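# Hang the picture frame level on the wall screw

## Task

Get the picture frame hanging level on the screw with nothing but the screw supporting it, resting on the screw's shank rather than on its head; it only counts if the frame stays put without the robot's help, so release it and pull the grippers away at the end.

## Robot and tools

Robot: two FANUC CRX-5iA arms, left_arm and right_arm, each ending in a Robotiq 2F-140 parallel gripper. These names are labels, not sides of any camera image. In the shared scene frame the origin sits on the table top midway between the arms, +x points out over the table, +z points up, and left_arm stands on the +y side. Base of left_arm: (+0.025, +0.419, 0) m, quat_wxyz (+1.000, 0, 0, -0.022). Base of right_arm: (-0.031, -0.422, 0) m, quat_wxyz (+1.000, 0, 0, +0.010).

Gripper geometry: the fingers extend along the gripper's +z axis and close along its y axis. The reported end_effector_position is the point midway between the pads when closed. Closed fingertips stick out about 33 mm past that point, open ones about 9 mm. While closing, the tips travel roughly 24 mm farther from the arm, so keep that clearance above surfaces. Printed hand positions can be a bit off, more so at long reach.

The row: every command row holds exactly 20 numbers covering both arms, even if only one moves. Order: left x, y, z (metres, absolute target in the scene frame), left qw, qx, qy, qz (absolute orientation, w first), left gripper position, force_limit, speed; then those same 10 for the right arm. The three gripper numbers each run from -1 to 1. position: +1 is fully open (140 mm), pads touch near -0.8, and -1 means keep closing until blocked. force_limit: about 14 N at -1, 60 N at 0, 107 N at +1. speed: about 30 mm/s at -1, 140 at 0, 250 at +1. Sending 0 is a real command, so to leave a gripper unchanged repeat its previous three numbers. To keep an arm still, resend the full pose from the last result before it was meant to hold, and reuse the same target quaternion every row to stop the orientation drifting.

execute_actions(actions): a list of actions; each action is a list of 1 to 15 rows, one row per 1/30 s step, the final row repeated until 15 steps are filled. An empty list simply reports state and images. An action is rejected for both arms if a target lies more than 0.6 m from that gripper's current position along any of its own axes; if the first action fails that check, or any action is malformed, nothing runs.

move(target, speed, stop_force, blocking): target is one 20-number row of absolute poses. Each gripper follows a straight line; all paths finish together, taking 0.5 to 10 s (cut off at 10 s). speed is top path speed in m/s, 0.002 to 0.5, default 0.25; turning is capped at twice that in rad/s. Paths ignore obstacles and the other arm. stop_force (20 to 80 N, shared by both arms, not allowed before 0.2 s of scene time) ends an arm's path when pushback along its direction of travel rises by that amount; the arm then backs up two steps and holds. It is estimated from joint torques, so it fails near stretched-out poses and is unreliable if the gripper rotates during the move. Pair it with a very low speed; the press can briefly exceed the set value. Omit it when moving off something you are pressing on. blocking=false returns after 0.5 s while motion continues (not combinable with stop_force); then use wait or stop before anything else. The result adds a move: line: done, off_target, moving, held, fault or contact, plus limits such as paced (pose clipped) or held (steps blocked), and each gripper's distance to its pose.

wait(seconds): 0 to 10 s, arms hold their last command; a running move keeps going. stop(): brakes a running move; fingers continue. zoom_image(camera, region): region [x0, y0, x1, y1] in pixels, at most 504 by 504; cameras cam_head_left, cam_head_right, cam_high, cam_low, cam_left_wrist, cam_right_wrist, all 896x504. read_manual(section): licence texts only. finished_scene(scene): pass the current scene number to end it irreversibly; its result reports success.

Control behaviour: each step the commanded pose is clipped to within 70 mm and 16 degrees of the measured pose, and damped IK favours position over orientation. Far targets may take several actions; an arm stops at its last clipped pose, so keep sending the remainder. Hand target lines show what each arm is currently driving toward. A pose unreachable line means the clearance check altered or blocked that arm's command.

Gripping: close with position -1 and confirm object_status 2. Codes: 0 moving, 1 blocked while opening, 2 blocked while closing, 3 reached target or pads met. To squeeze harder, raise force_limit and shift position between -1 and -0.98. position_measured is in counts: 3 fully open, 230 pads touching.

Hazards: a joint reaching its load limit (147 N m for waist, shoulder, elbow; 36.8 N m for the three wrist joints, held weight included), or 150 N of external force anywhere on an arm, freezes that arm for 10 s. The arms are stiff, so aiming even slightly beyond a firm contact can fault; faster touches hit harder. Holding loads heats motors: MOTOR HOT warns, OVER-TEMPERATURE FAULT brakes the arm. Never let the arms collide or push each other, never knock anything off the table, and avoid drops, slips and slams. Occasional brief tugs on held parts or nudges to loose objects may occur.

Each tool is called after "Request:" as name([rows], argument=value, ...), one row to a line, values as JSON.

## Session

Request:
execute_actions(actions=[])

Scene clock: 0.00 s.
left_arm: end_effector_position=(+0.8130, +0.9323, +0.3105) position_measured=181 object_status=3 end_effector_quat_wxyz=(+0.202, +0.766, +0.476, +0.381) | right_arm: end_effector_position=(+0.1465, -0.7392, +0.2513) position_measured=230 object_status=3 end_effector_quat_wxyz=(-0.547, +0.817, +0.099, +0.150)
Joint positions: left_arm=[ 0.939  0.71   0.583  0.802 -0.926  1.458] | right_arm=[-1.252  0.615  0.493 -0.766 -2.46   2.703]
Joint velocities: left_arm=[-0.001 -0.001  0.    -0.     0.    -0.   ] | right_arm=[-0.001 -0.001  0.001 -0.001  0.001  0.   ]
Hand target (left_arm): +0.813, +0.932, +0.311; +0.202, +0.766, +0.476, +0.381
Hand target (right_arm): +0.146, -0.739, +0.251; -0.547, +0.817, +0.099, +0.150

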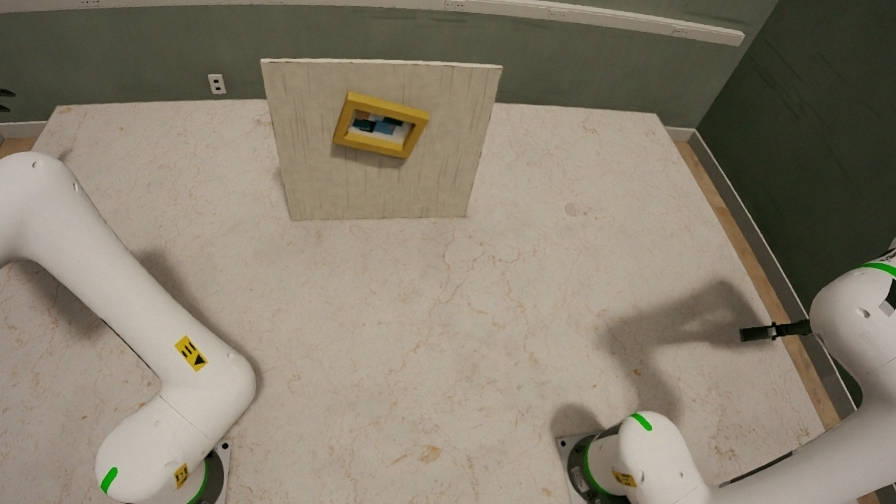

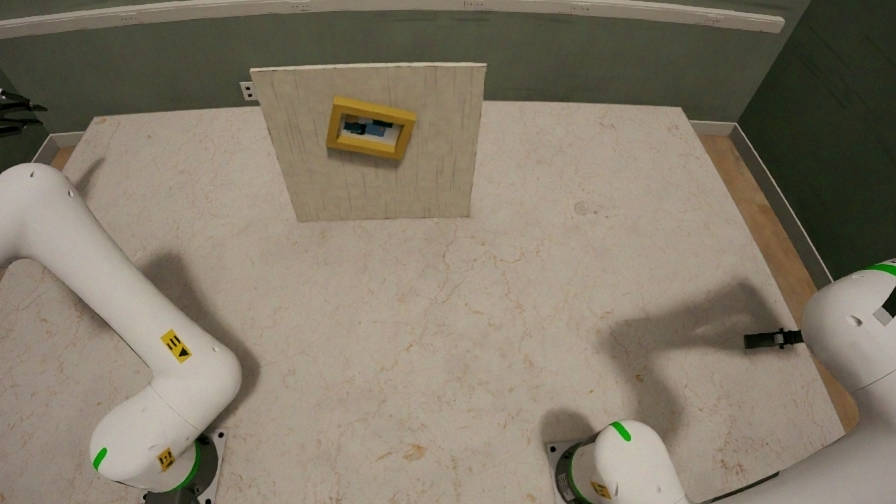

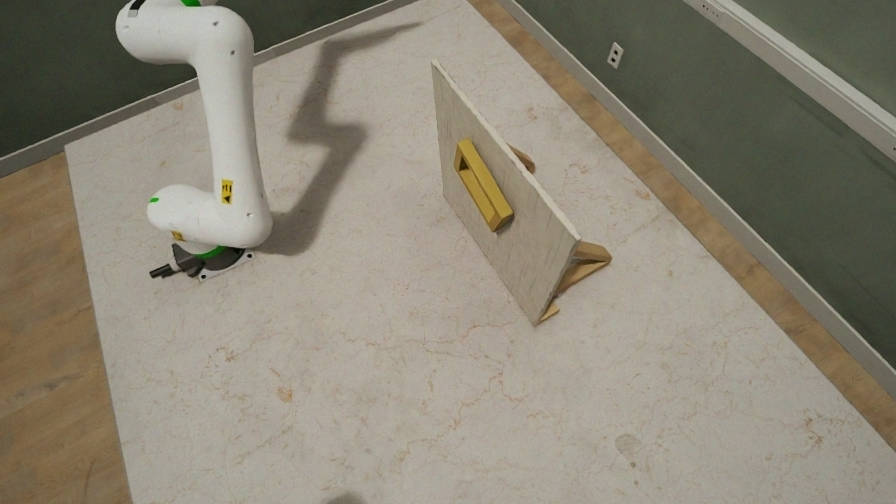

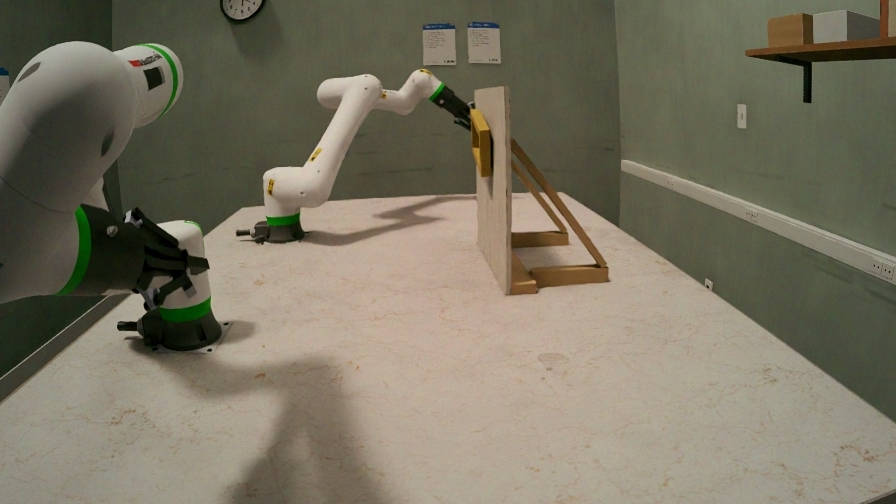

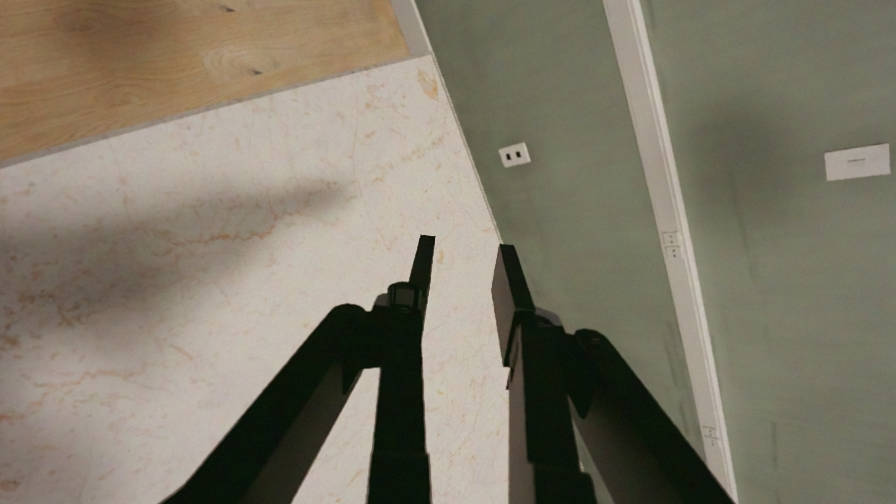

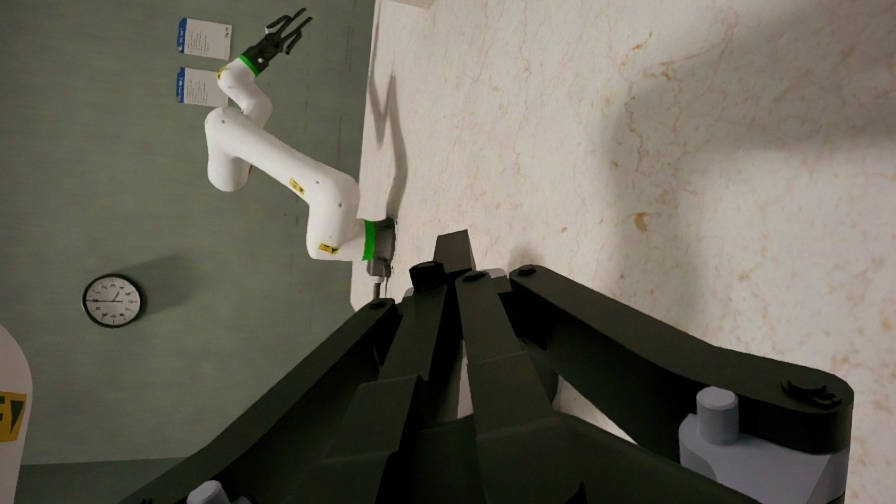

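Request:
move(target=[0.42,0.15,0.36,0,0.707,0,0.707,0,0,0,0.1465,-0.7392,0.2513,-0.547,0.817,0.099,0.15,-1,0,0])

Request:
zoom_image(camera="cam_high", region=[400,110,600,250])

action 0: the call puts the target (left_arm/x, left_arm/y, left_arm/z) 0.773 m from left_arm's end_effector_position in the last result along the gripper's own x axis as it stood there; a target may be at most 0.6 m away along each of those axes, so nothing of the call was run and nothing moved. Command a nearer target, and go on from there in a later call.

Region (400, 110, 600, 250) of cam_high's 896x504 image, scaled by 2.520, with more detail than that image has; it fills the top 353 rows of this view, and the rest is white.

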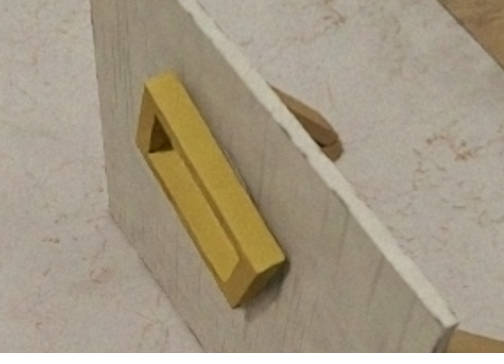

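Request:
move(target=[0.5,0.55,0.36,0,0.707,0,0.707,0,0,0,0.1465,-0.7392,0.2513,-0.547,0.817,0.099,0.15,-1,0,0])

Request:
move(target=[0.45,0.1,0.36,0,0.707,0,0.707,0,0,0,0.1465,-0.7392,0.2513,-0.547,0.817,0.099,0.15,-1,0,0])

Scene clock: 8.33 s.
left_arm: end_effector_position=(+0.4998, +0.5505, +0.3592) position_measured=129 object_status=3 end_effector_quat_wxyz=(+0.009, +0.710, -0.007, +0.705) | right_arm: end_effector_position=(+0.1465, -0.7392, +0.2513) position_measured=233 object_status=3 end_effector_quat_wxyz=(-0.547, +0.817, +0.099, +0.150)
Joint positions: left_arm=[ 0.21  -0.732 -1.16   2.704 -0.459 -1.171] | right_arm=[-1.252  0.615  0.493 -0.766 -2.461  2.702]
Joint velocities: left_arm=[-0.239 -0.097  0.068  0.428  0.234 -0.356] | right_arm=[-0.     0.     0.    -0.001  0.     0.   ]
Hand target (left_arm): +0.500, +0.550, +0.359; +0.008, +0.709, -0.006, +0.705
Hand target (right_arm): +0.146, -0.739, +0.251; -0.547, +0.817, +0.099, +0.150
Off the commanded pose (left_arm): 0.001 m, 1 deg.
Off the commanded pose (right_arm): 0.000 m, 0 deg.
move: done

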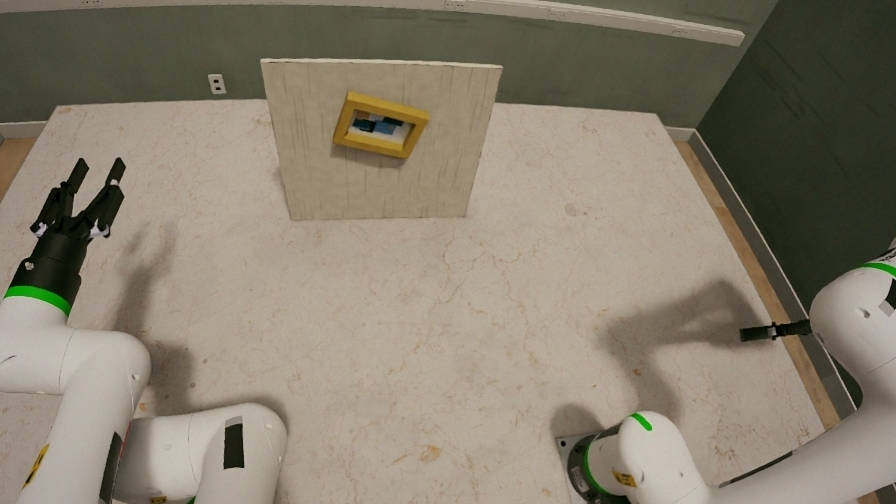

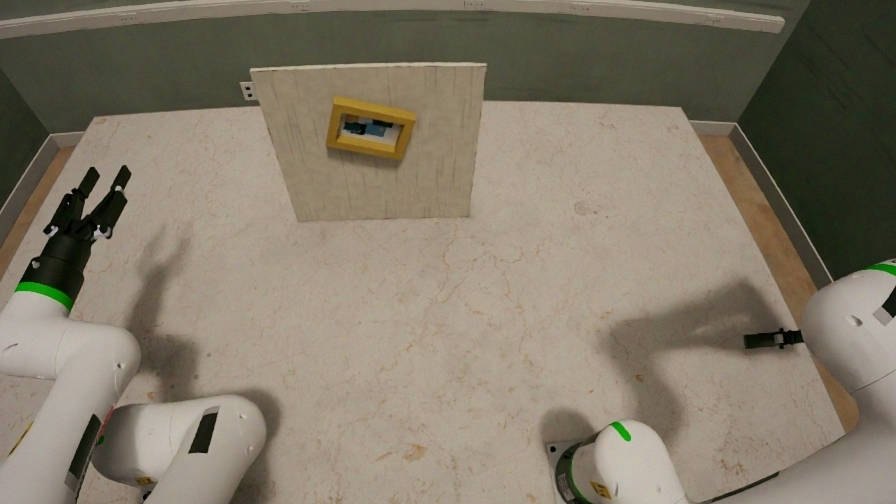

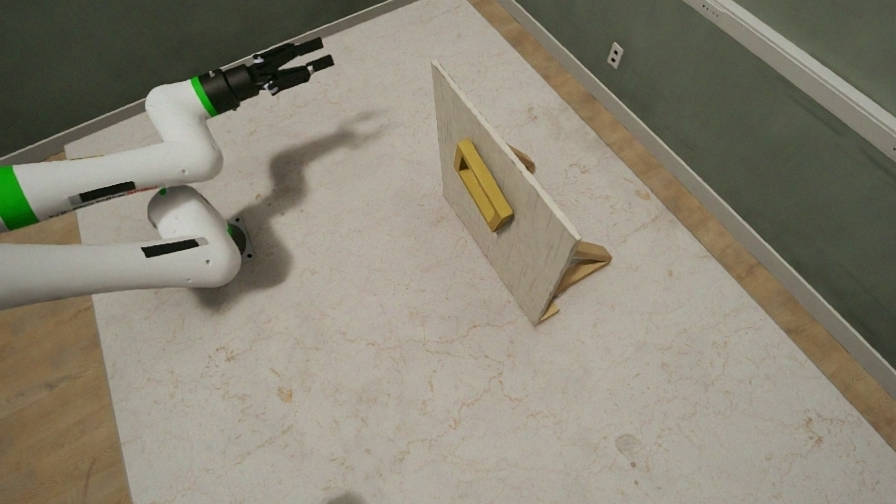

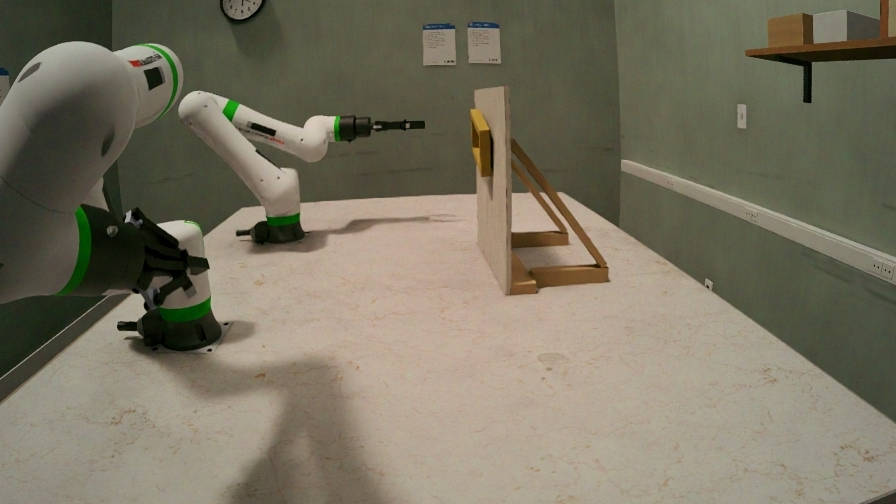

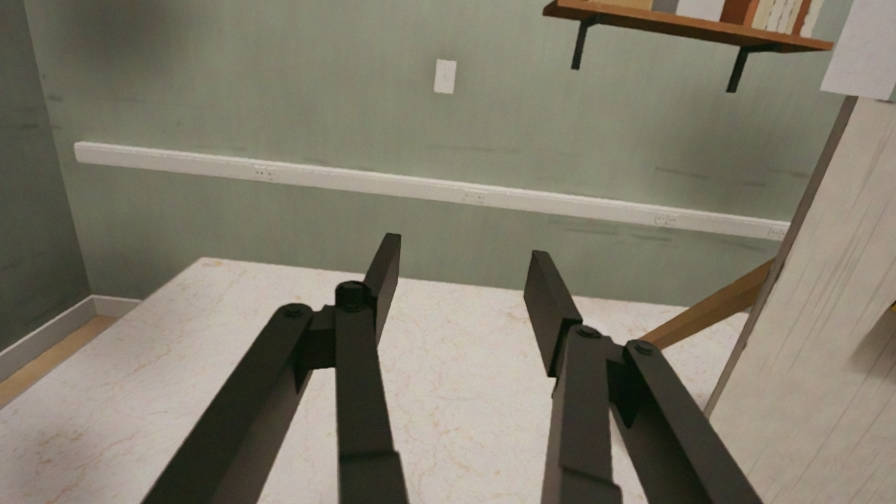

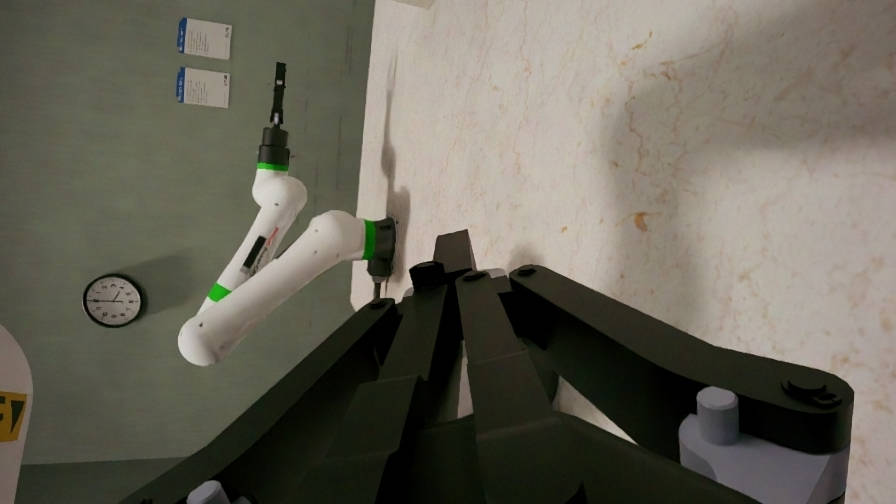

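Scene clock: 11.57 s.
left_arm: end_effector_position=(+0.4510, +0.0996, +0.3581) position_measured=129 object_status=3 end_effector_quat_wxyz=(-0.000, +0.709, +0.000, +0.705) | right_arm: end_effector_position=(+0.1465, -0.7392, +0.2513) position_measured=233 object_status=3 end_effector_quat_wxyz=(-0.547, +0.817, +0.099, +0.150)
Joint positions: left_arm=[-1.226 -0.143 -0.97   1.35   1.364  0.849] | right_arm=[-1.252  0.615  0.493 -0.766 -2.461  2.702]
Joint velocities: left_arm=[-0.002  0.002  0.002  0.002  0.001 -0.003] | right_arm=[ 0.001  0.001 -0.001 -0.001 -0.     0.   ]
Hand target (left_arm): +0.451, +0.100, +0.358; -0.000, +0.709, +0.000, +0.705
Hand target (right_arm): +0.147, -0.739, +0.251; -0.547, +0.817, +0.099, +0.150
Off the commanded pose (left_arm): 0.002 m, 0 deg.
Off the commanded pose (right_arm): 0.000 m, 0 deg.
move: done; limits=paced

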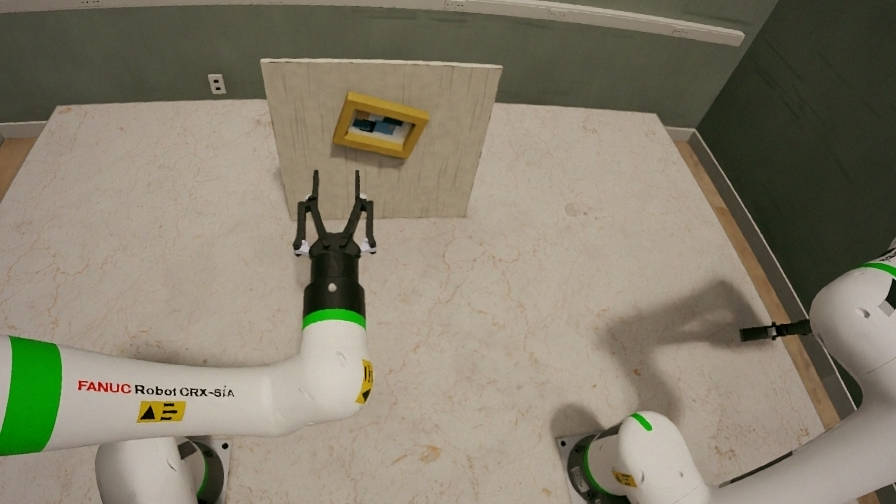

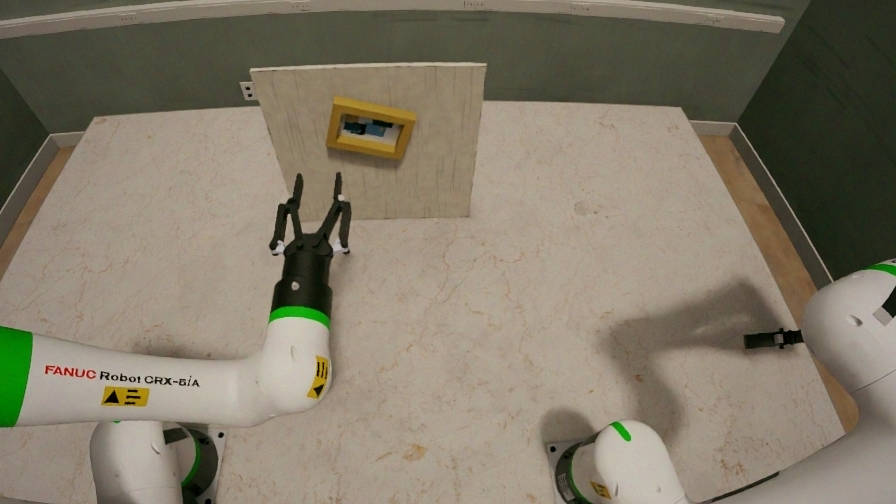

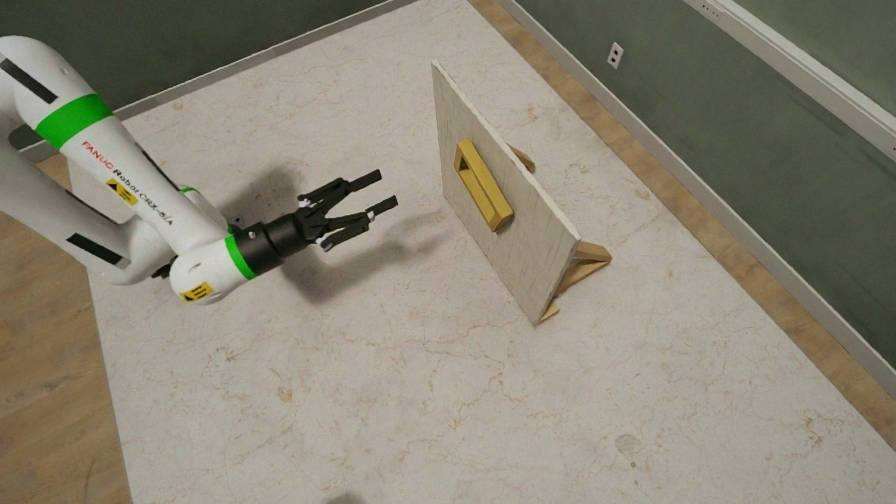

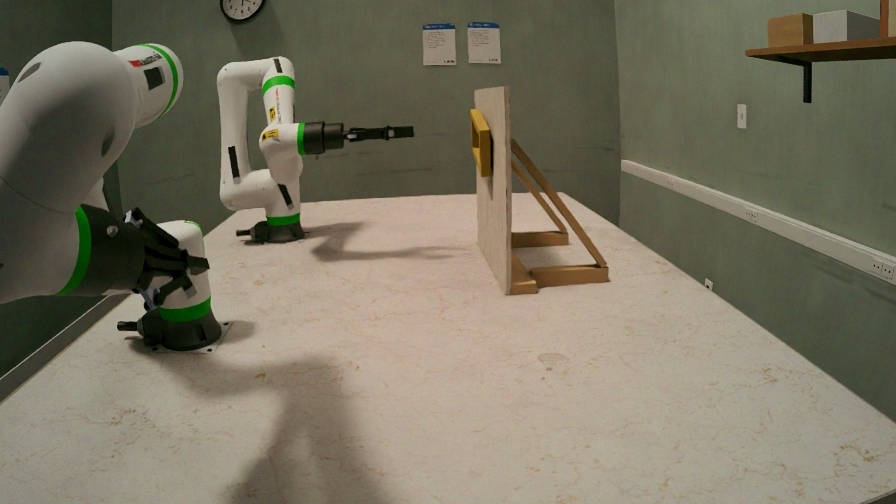

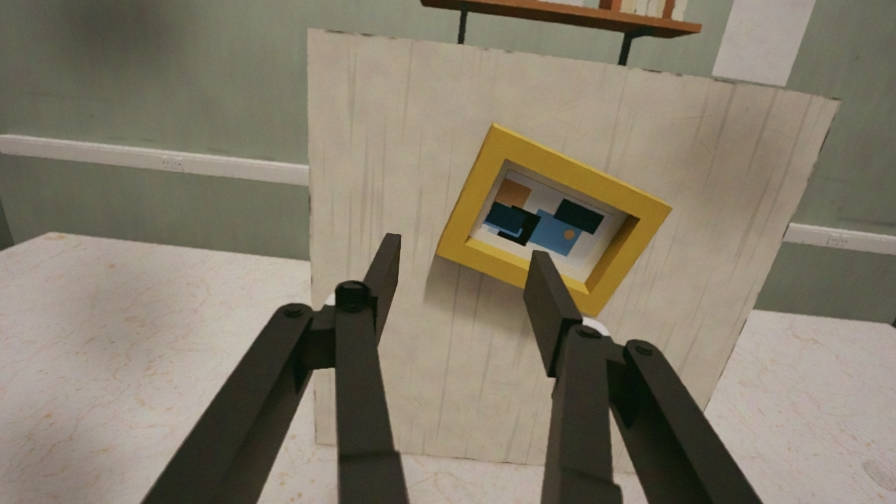

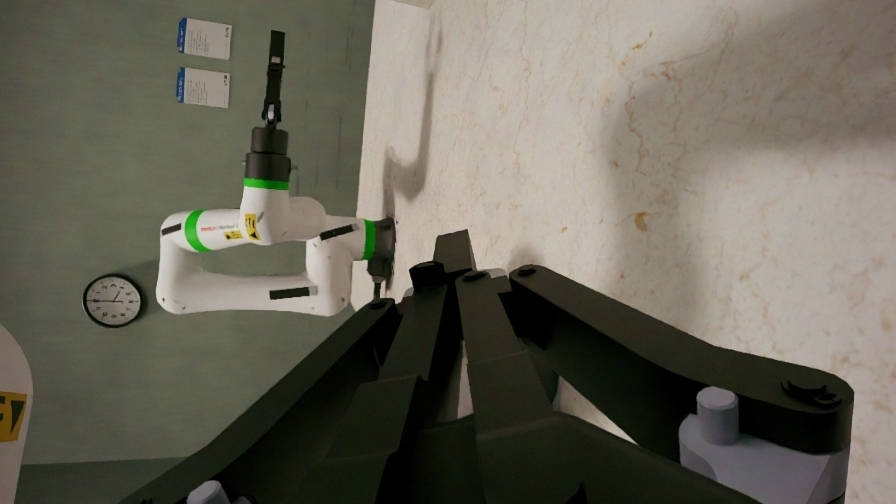

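Request:
move(target=[0.57,0.1,0.355,-0.105,0.699,-0.105,0.699,-0.2,0,0,0.1465,-0.7392,0.2513,-0.547,0.817,0.099,0.15,-1,0,0], speed=0.1)

Scene clock: 14.70 s.
left_arm: end_effector_position=(+0.5702, +0.1003, +0.3555) position_measured=154 object_status=3 end_effector_quat_wxyz=(-0.105, +0.699, -0.105, +0.700) | right_arm: end_effector_position=(+0.1465, -0.7392, +0.2513) position_measured=233 object_status=3 end_effector_quat_wxyz=(-0.547, +0.817, +0.099, +0.150)
Joint positions: left_arm=[-0.8   -0.023 -0.842  0.993  1.1    0.664] | right_arm=[-1.252  0.615  0.493 -0.766 -2.461  2.702]
Joint velocities: left_arm=[ 0.     0.     0.    -0.001 -0.001 -0.001] | right_arm=[-0.001 -0.     0.     0.    -0.    -0.   ]
Hand target (left_arm): +0.570, +0.100, +0.356; -0.105, +0.699, -0.105, +0.700
Hand target (right_arm): +0.147, -0.739, +0.251; -0.547, +0.817, +0.099, +0.150
Off the commanded pose (left_arm): 0.001 m, 0 deg.
Off the commanded pose (right_arm): 0.000 m, 0 deg.
move: done

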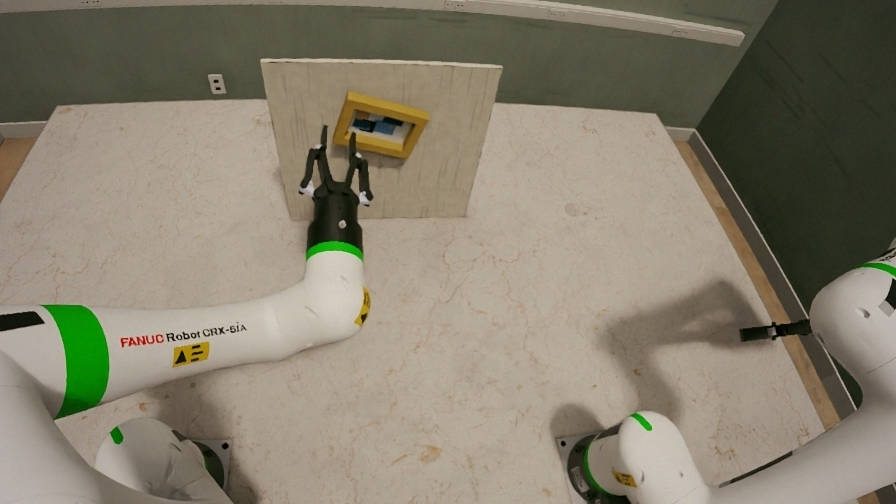

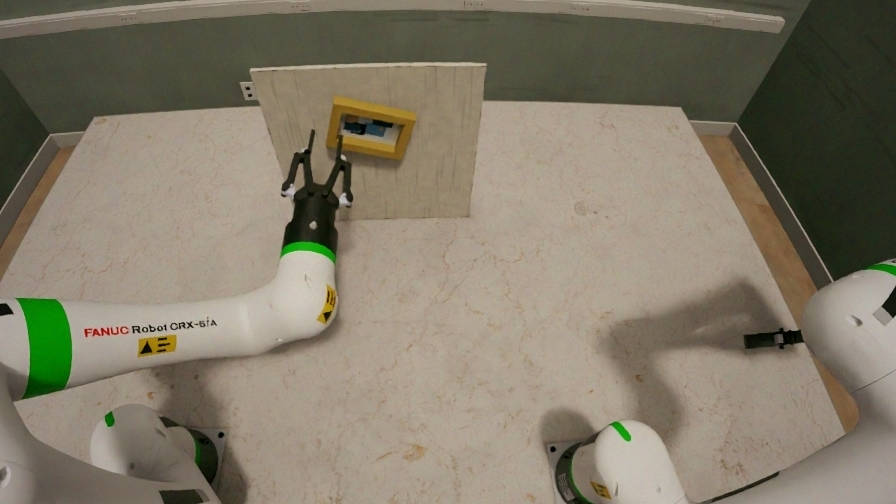

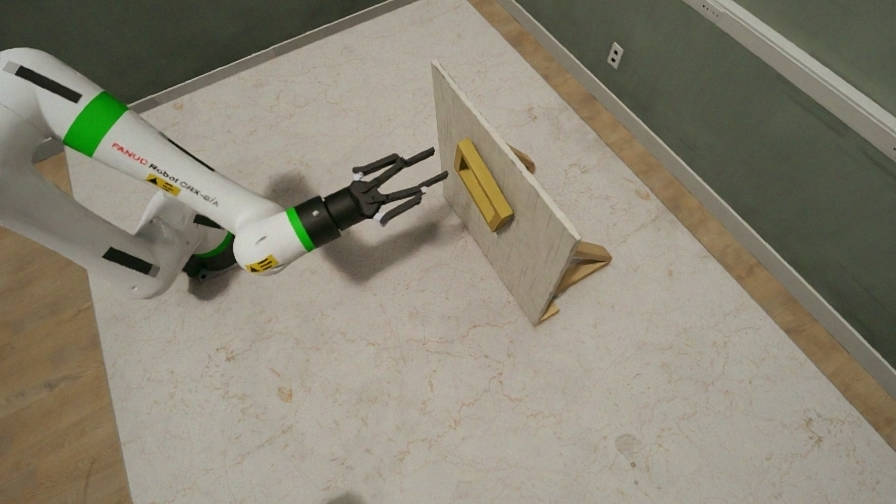

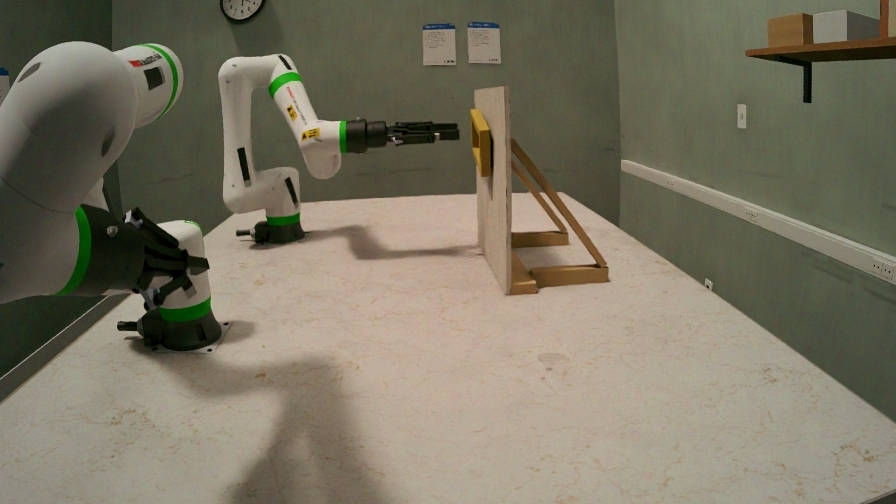

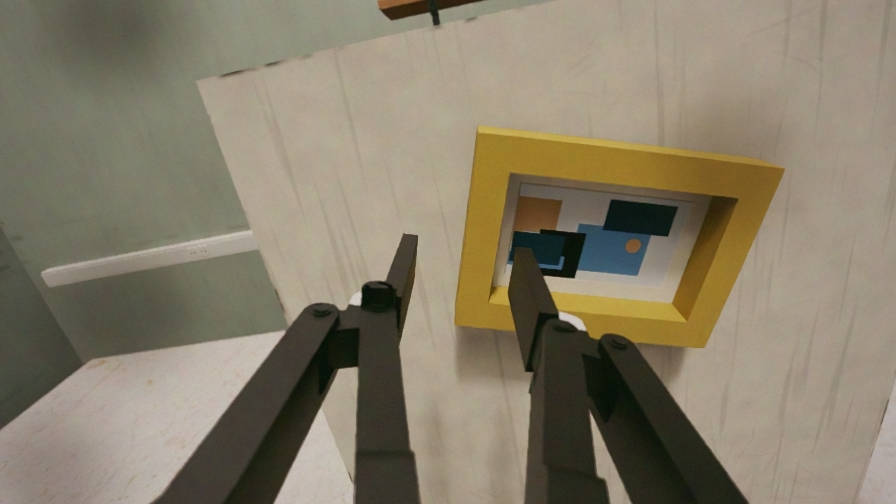

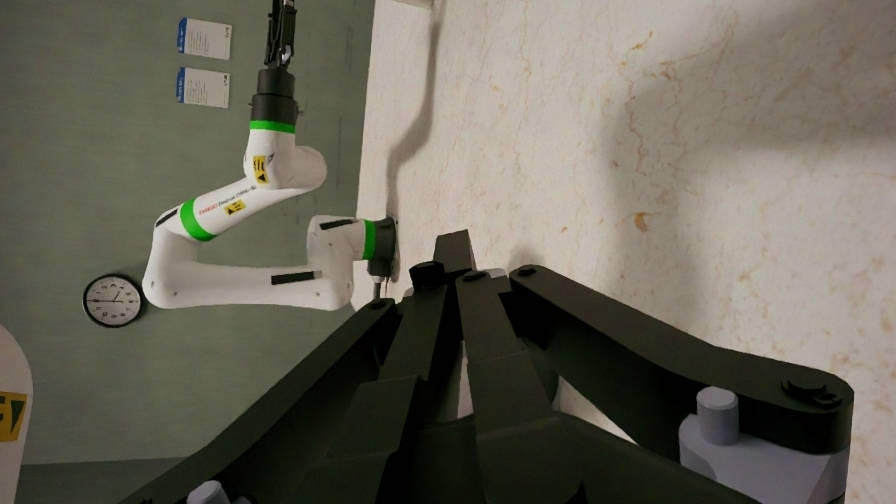

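Request:
move(target=[0.64,0.088,0.348,-0.105,0.699,-0.105,0.699,-0.2,0,0,0.1465,-0.7392,0.2513,-0.547,0.817,0.099,0.15,-1,0,0], speed=0.01, stop_force=20)

Scene clock: 24.90 s.
left_arm: end_effector_position=(+0.6301, +0.0899, +0.3493) position_measured=154 object_status=3 end_effector_quat_wxyz=(-0.105, +0.699, -0.105, +0.700) | right_arm: end_effector_position=(+0.1465, -0.7392, +0.2513) position_measured=233 object_status=3 end_effector_quat_wxyz=(-0.547, +0.817, +0.099, +0.150)
Joint positions: left_arm=[-0.678  0.089 -0.726  0.879  1.03   0.717] | right_arm=[-1.252  0.615  0.493 -0.766 -2.461  2.702]
Joint velocities: left_arm=[-0.003 -0.004 -0.005  0.002  0.002  0.001] | right_arm=[-0.001 -0.001  0.001 -0.    -0.    -0.   ]
Hand target (left_arm): +0.630, +0.090, +0.349; -0.105, +0.699, -0.105, +0.699
Hand target (right_arm): +0.147, -0.739, +0.251; -0.547, +0.817, +0.099, +0.150
Off the commanded pose (left_arm): 0.010 m, 0 deg.
Off the commanded pose (right_arm): 0.000 m, 0 deg.
move: contact (left_arm)

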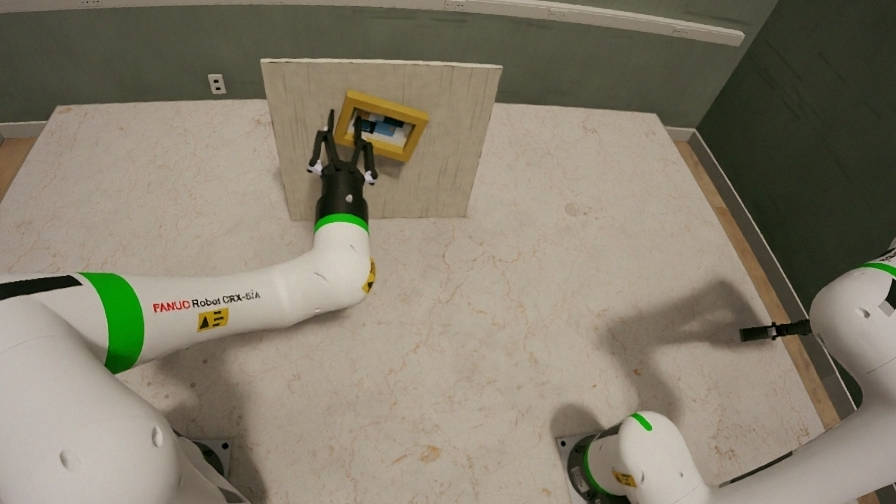

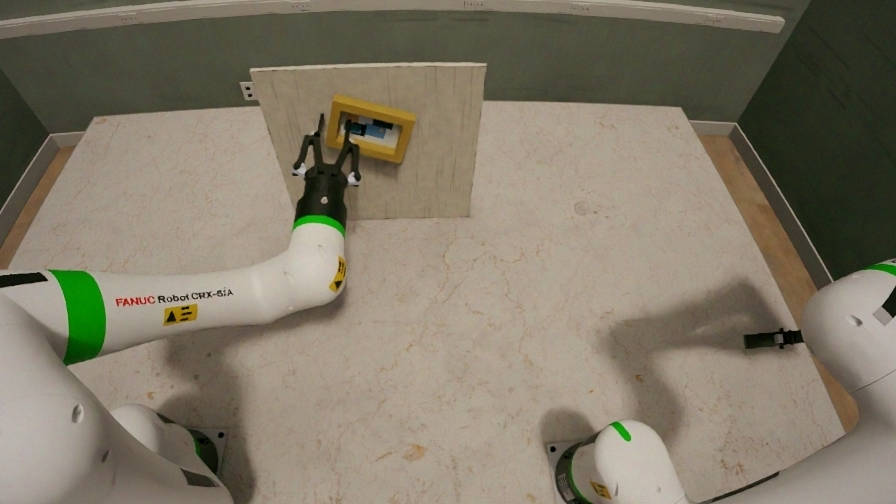

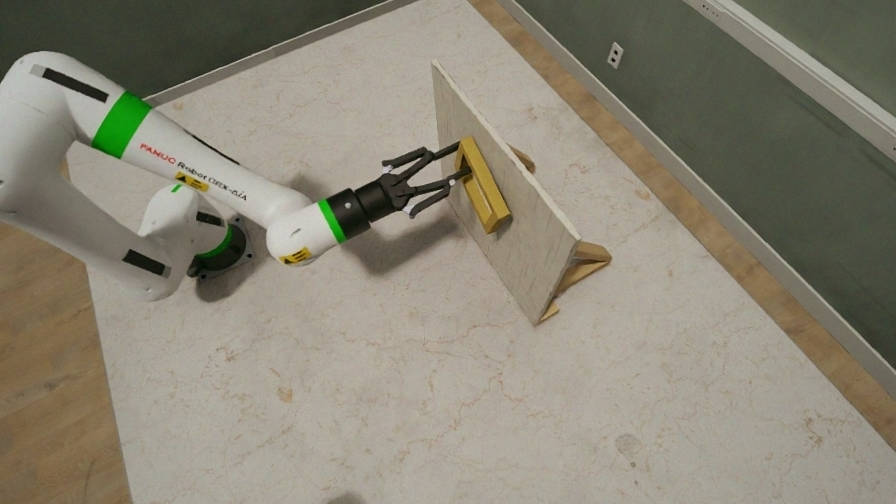

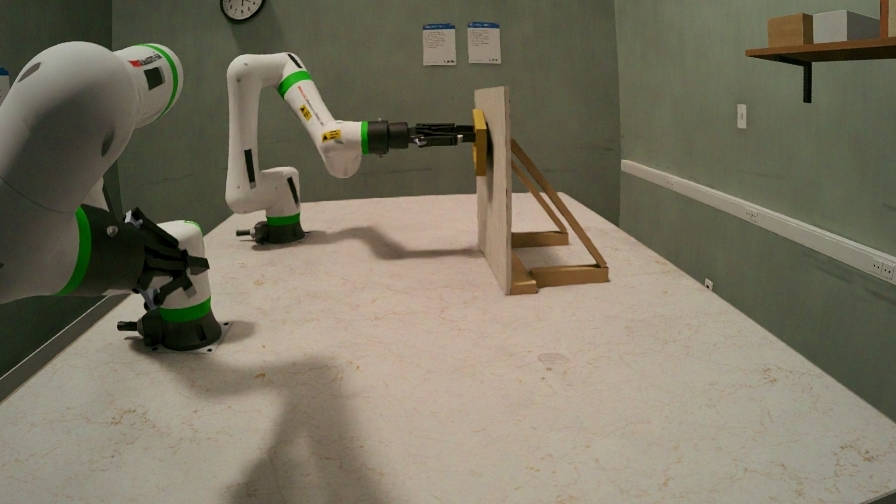

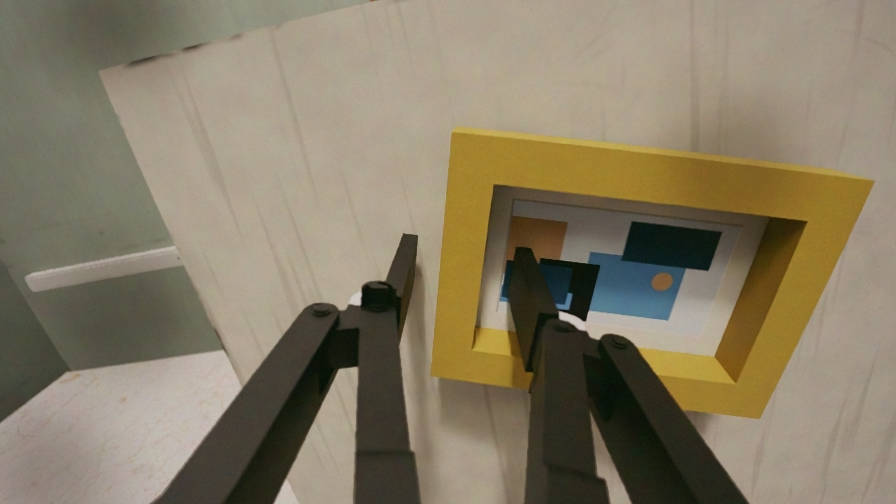

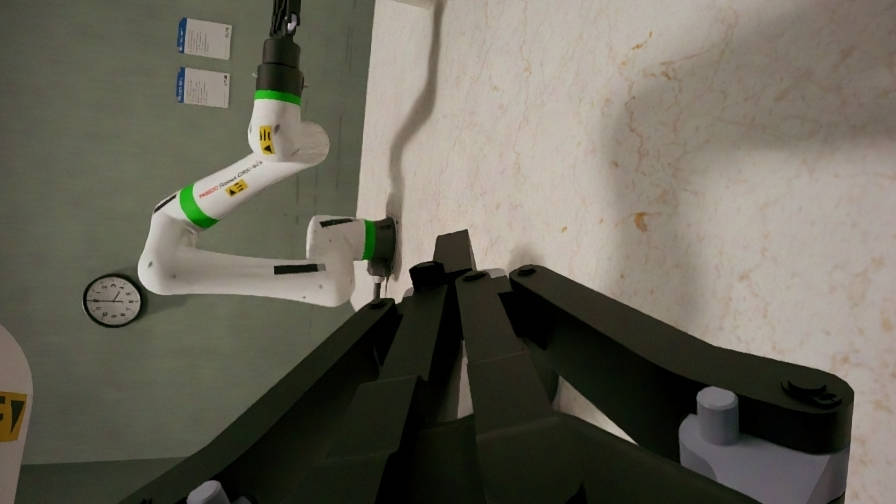

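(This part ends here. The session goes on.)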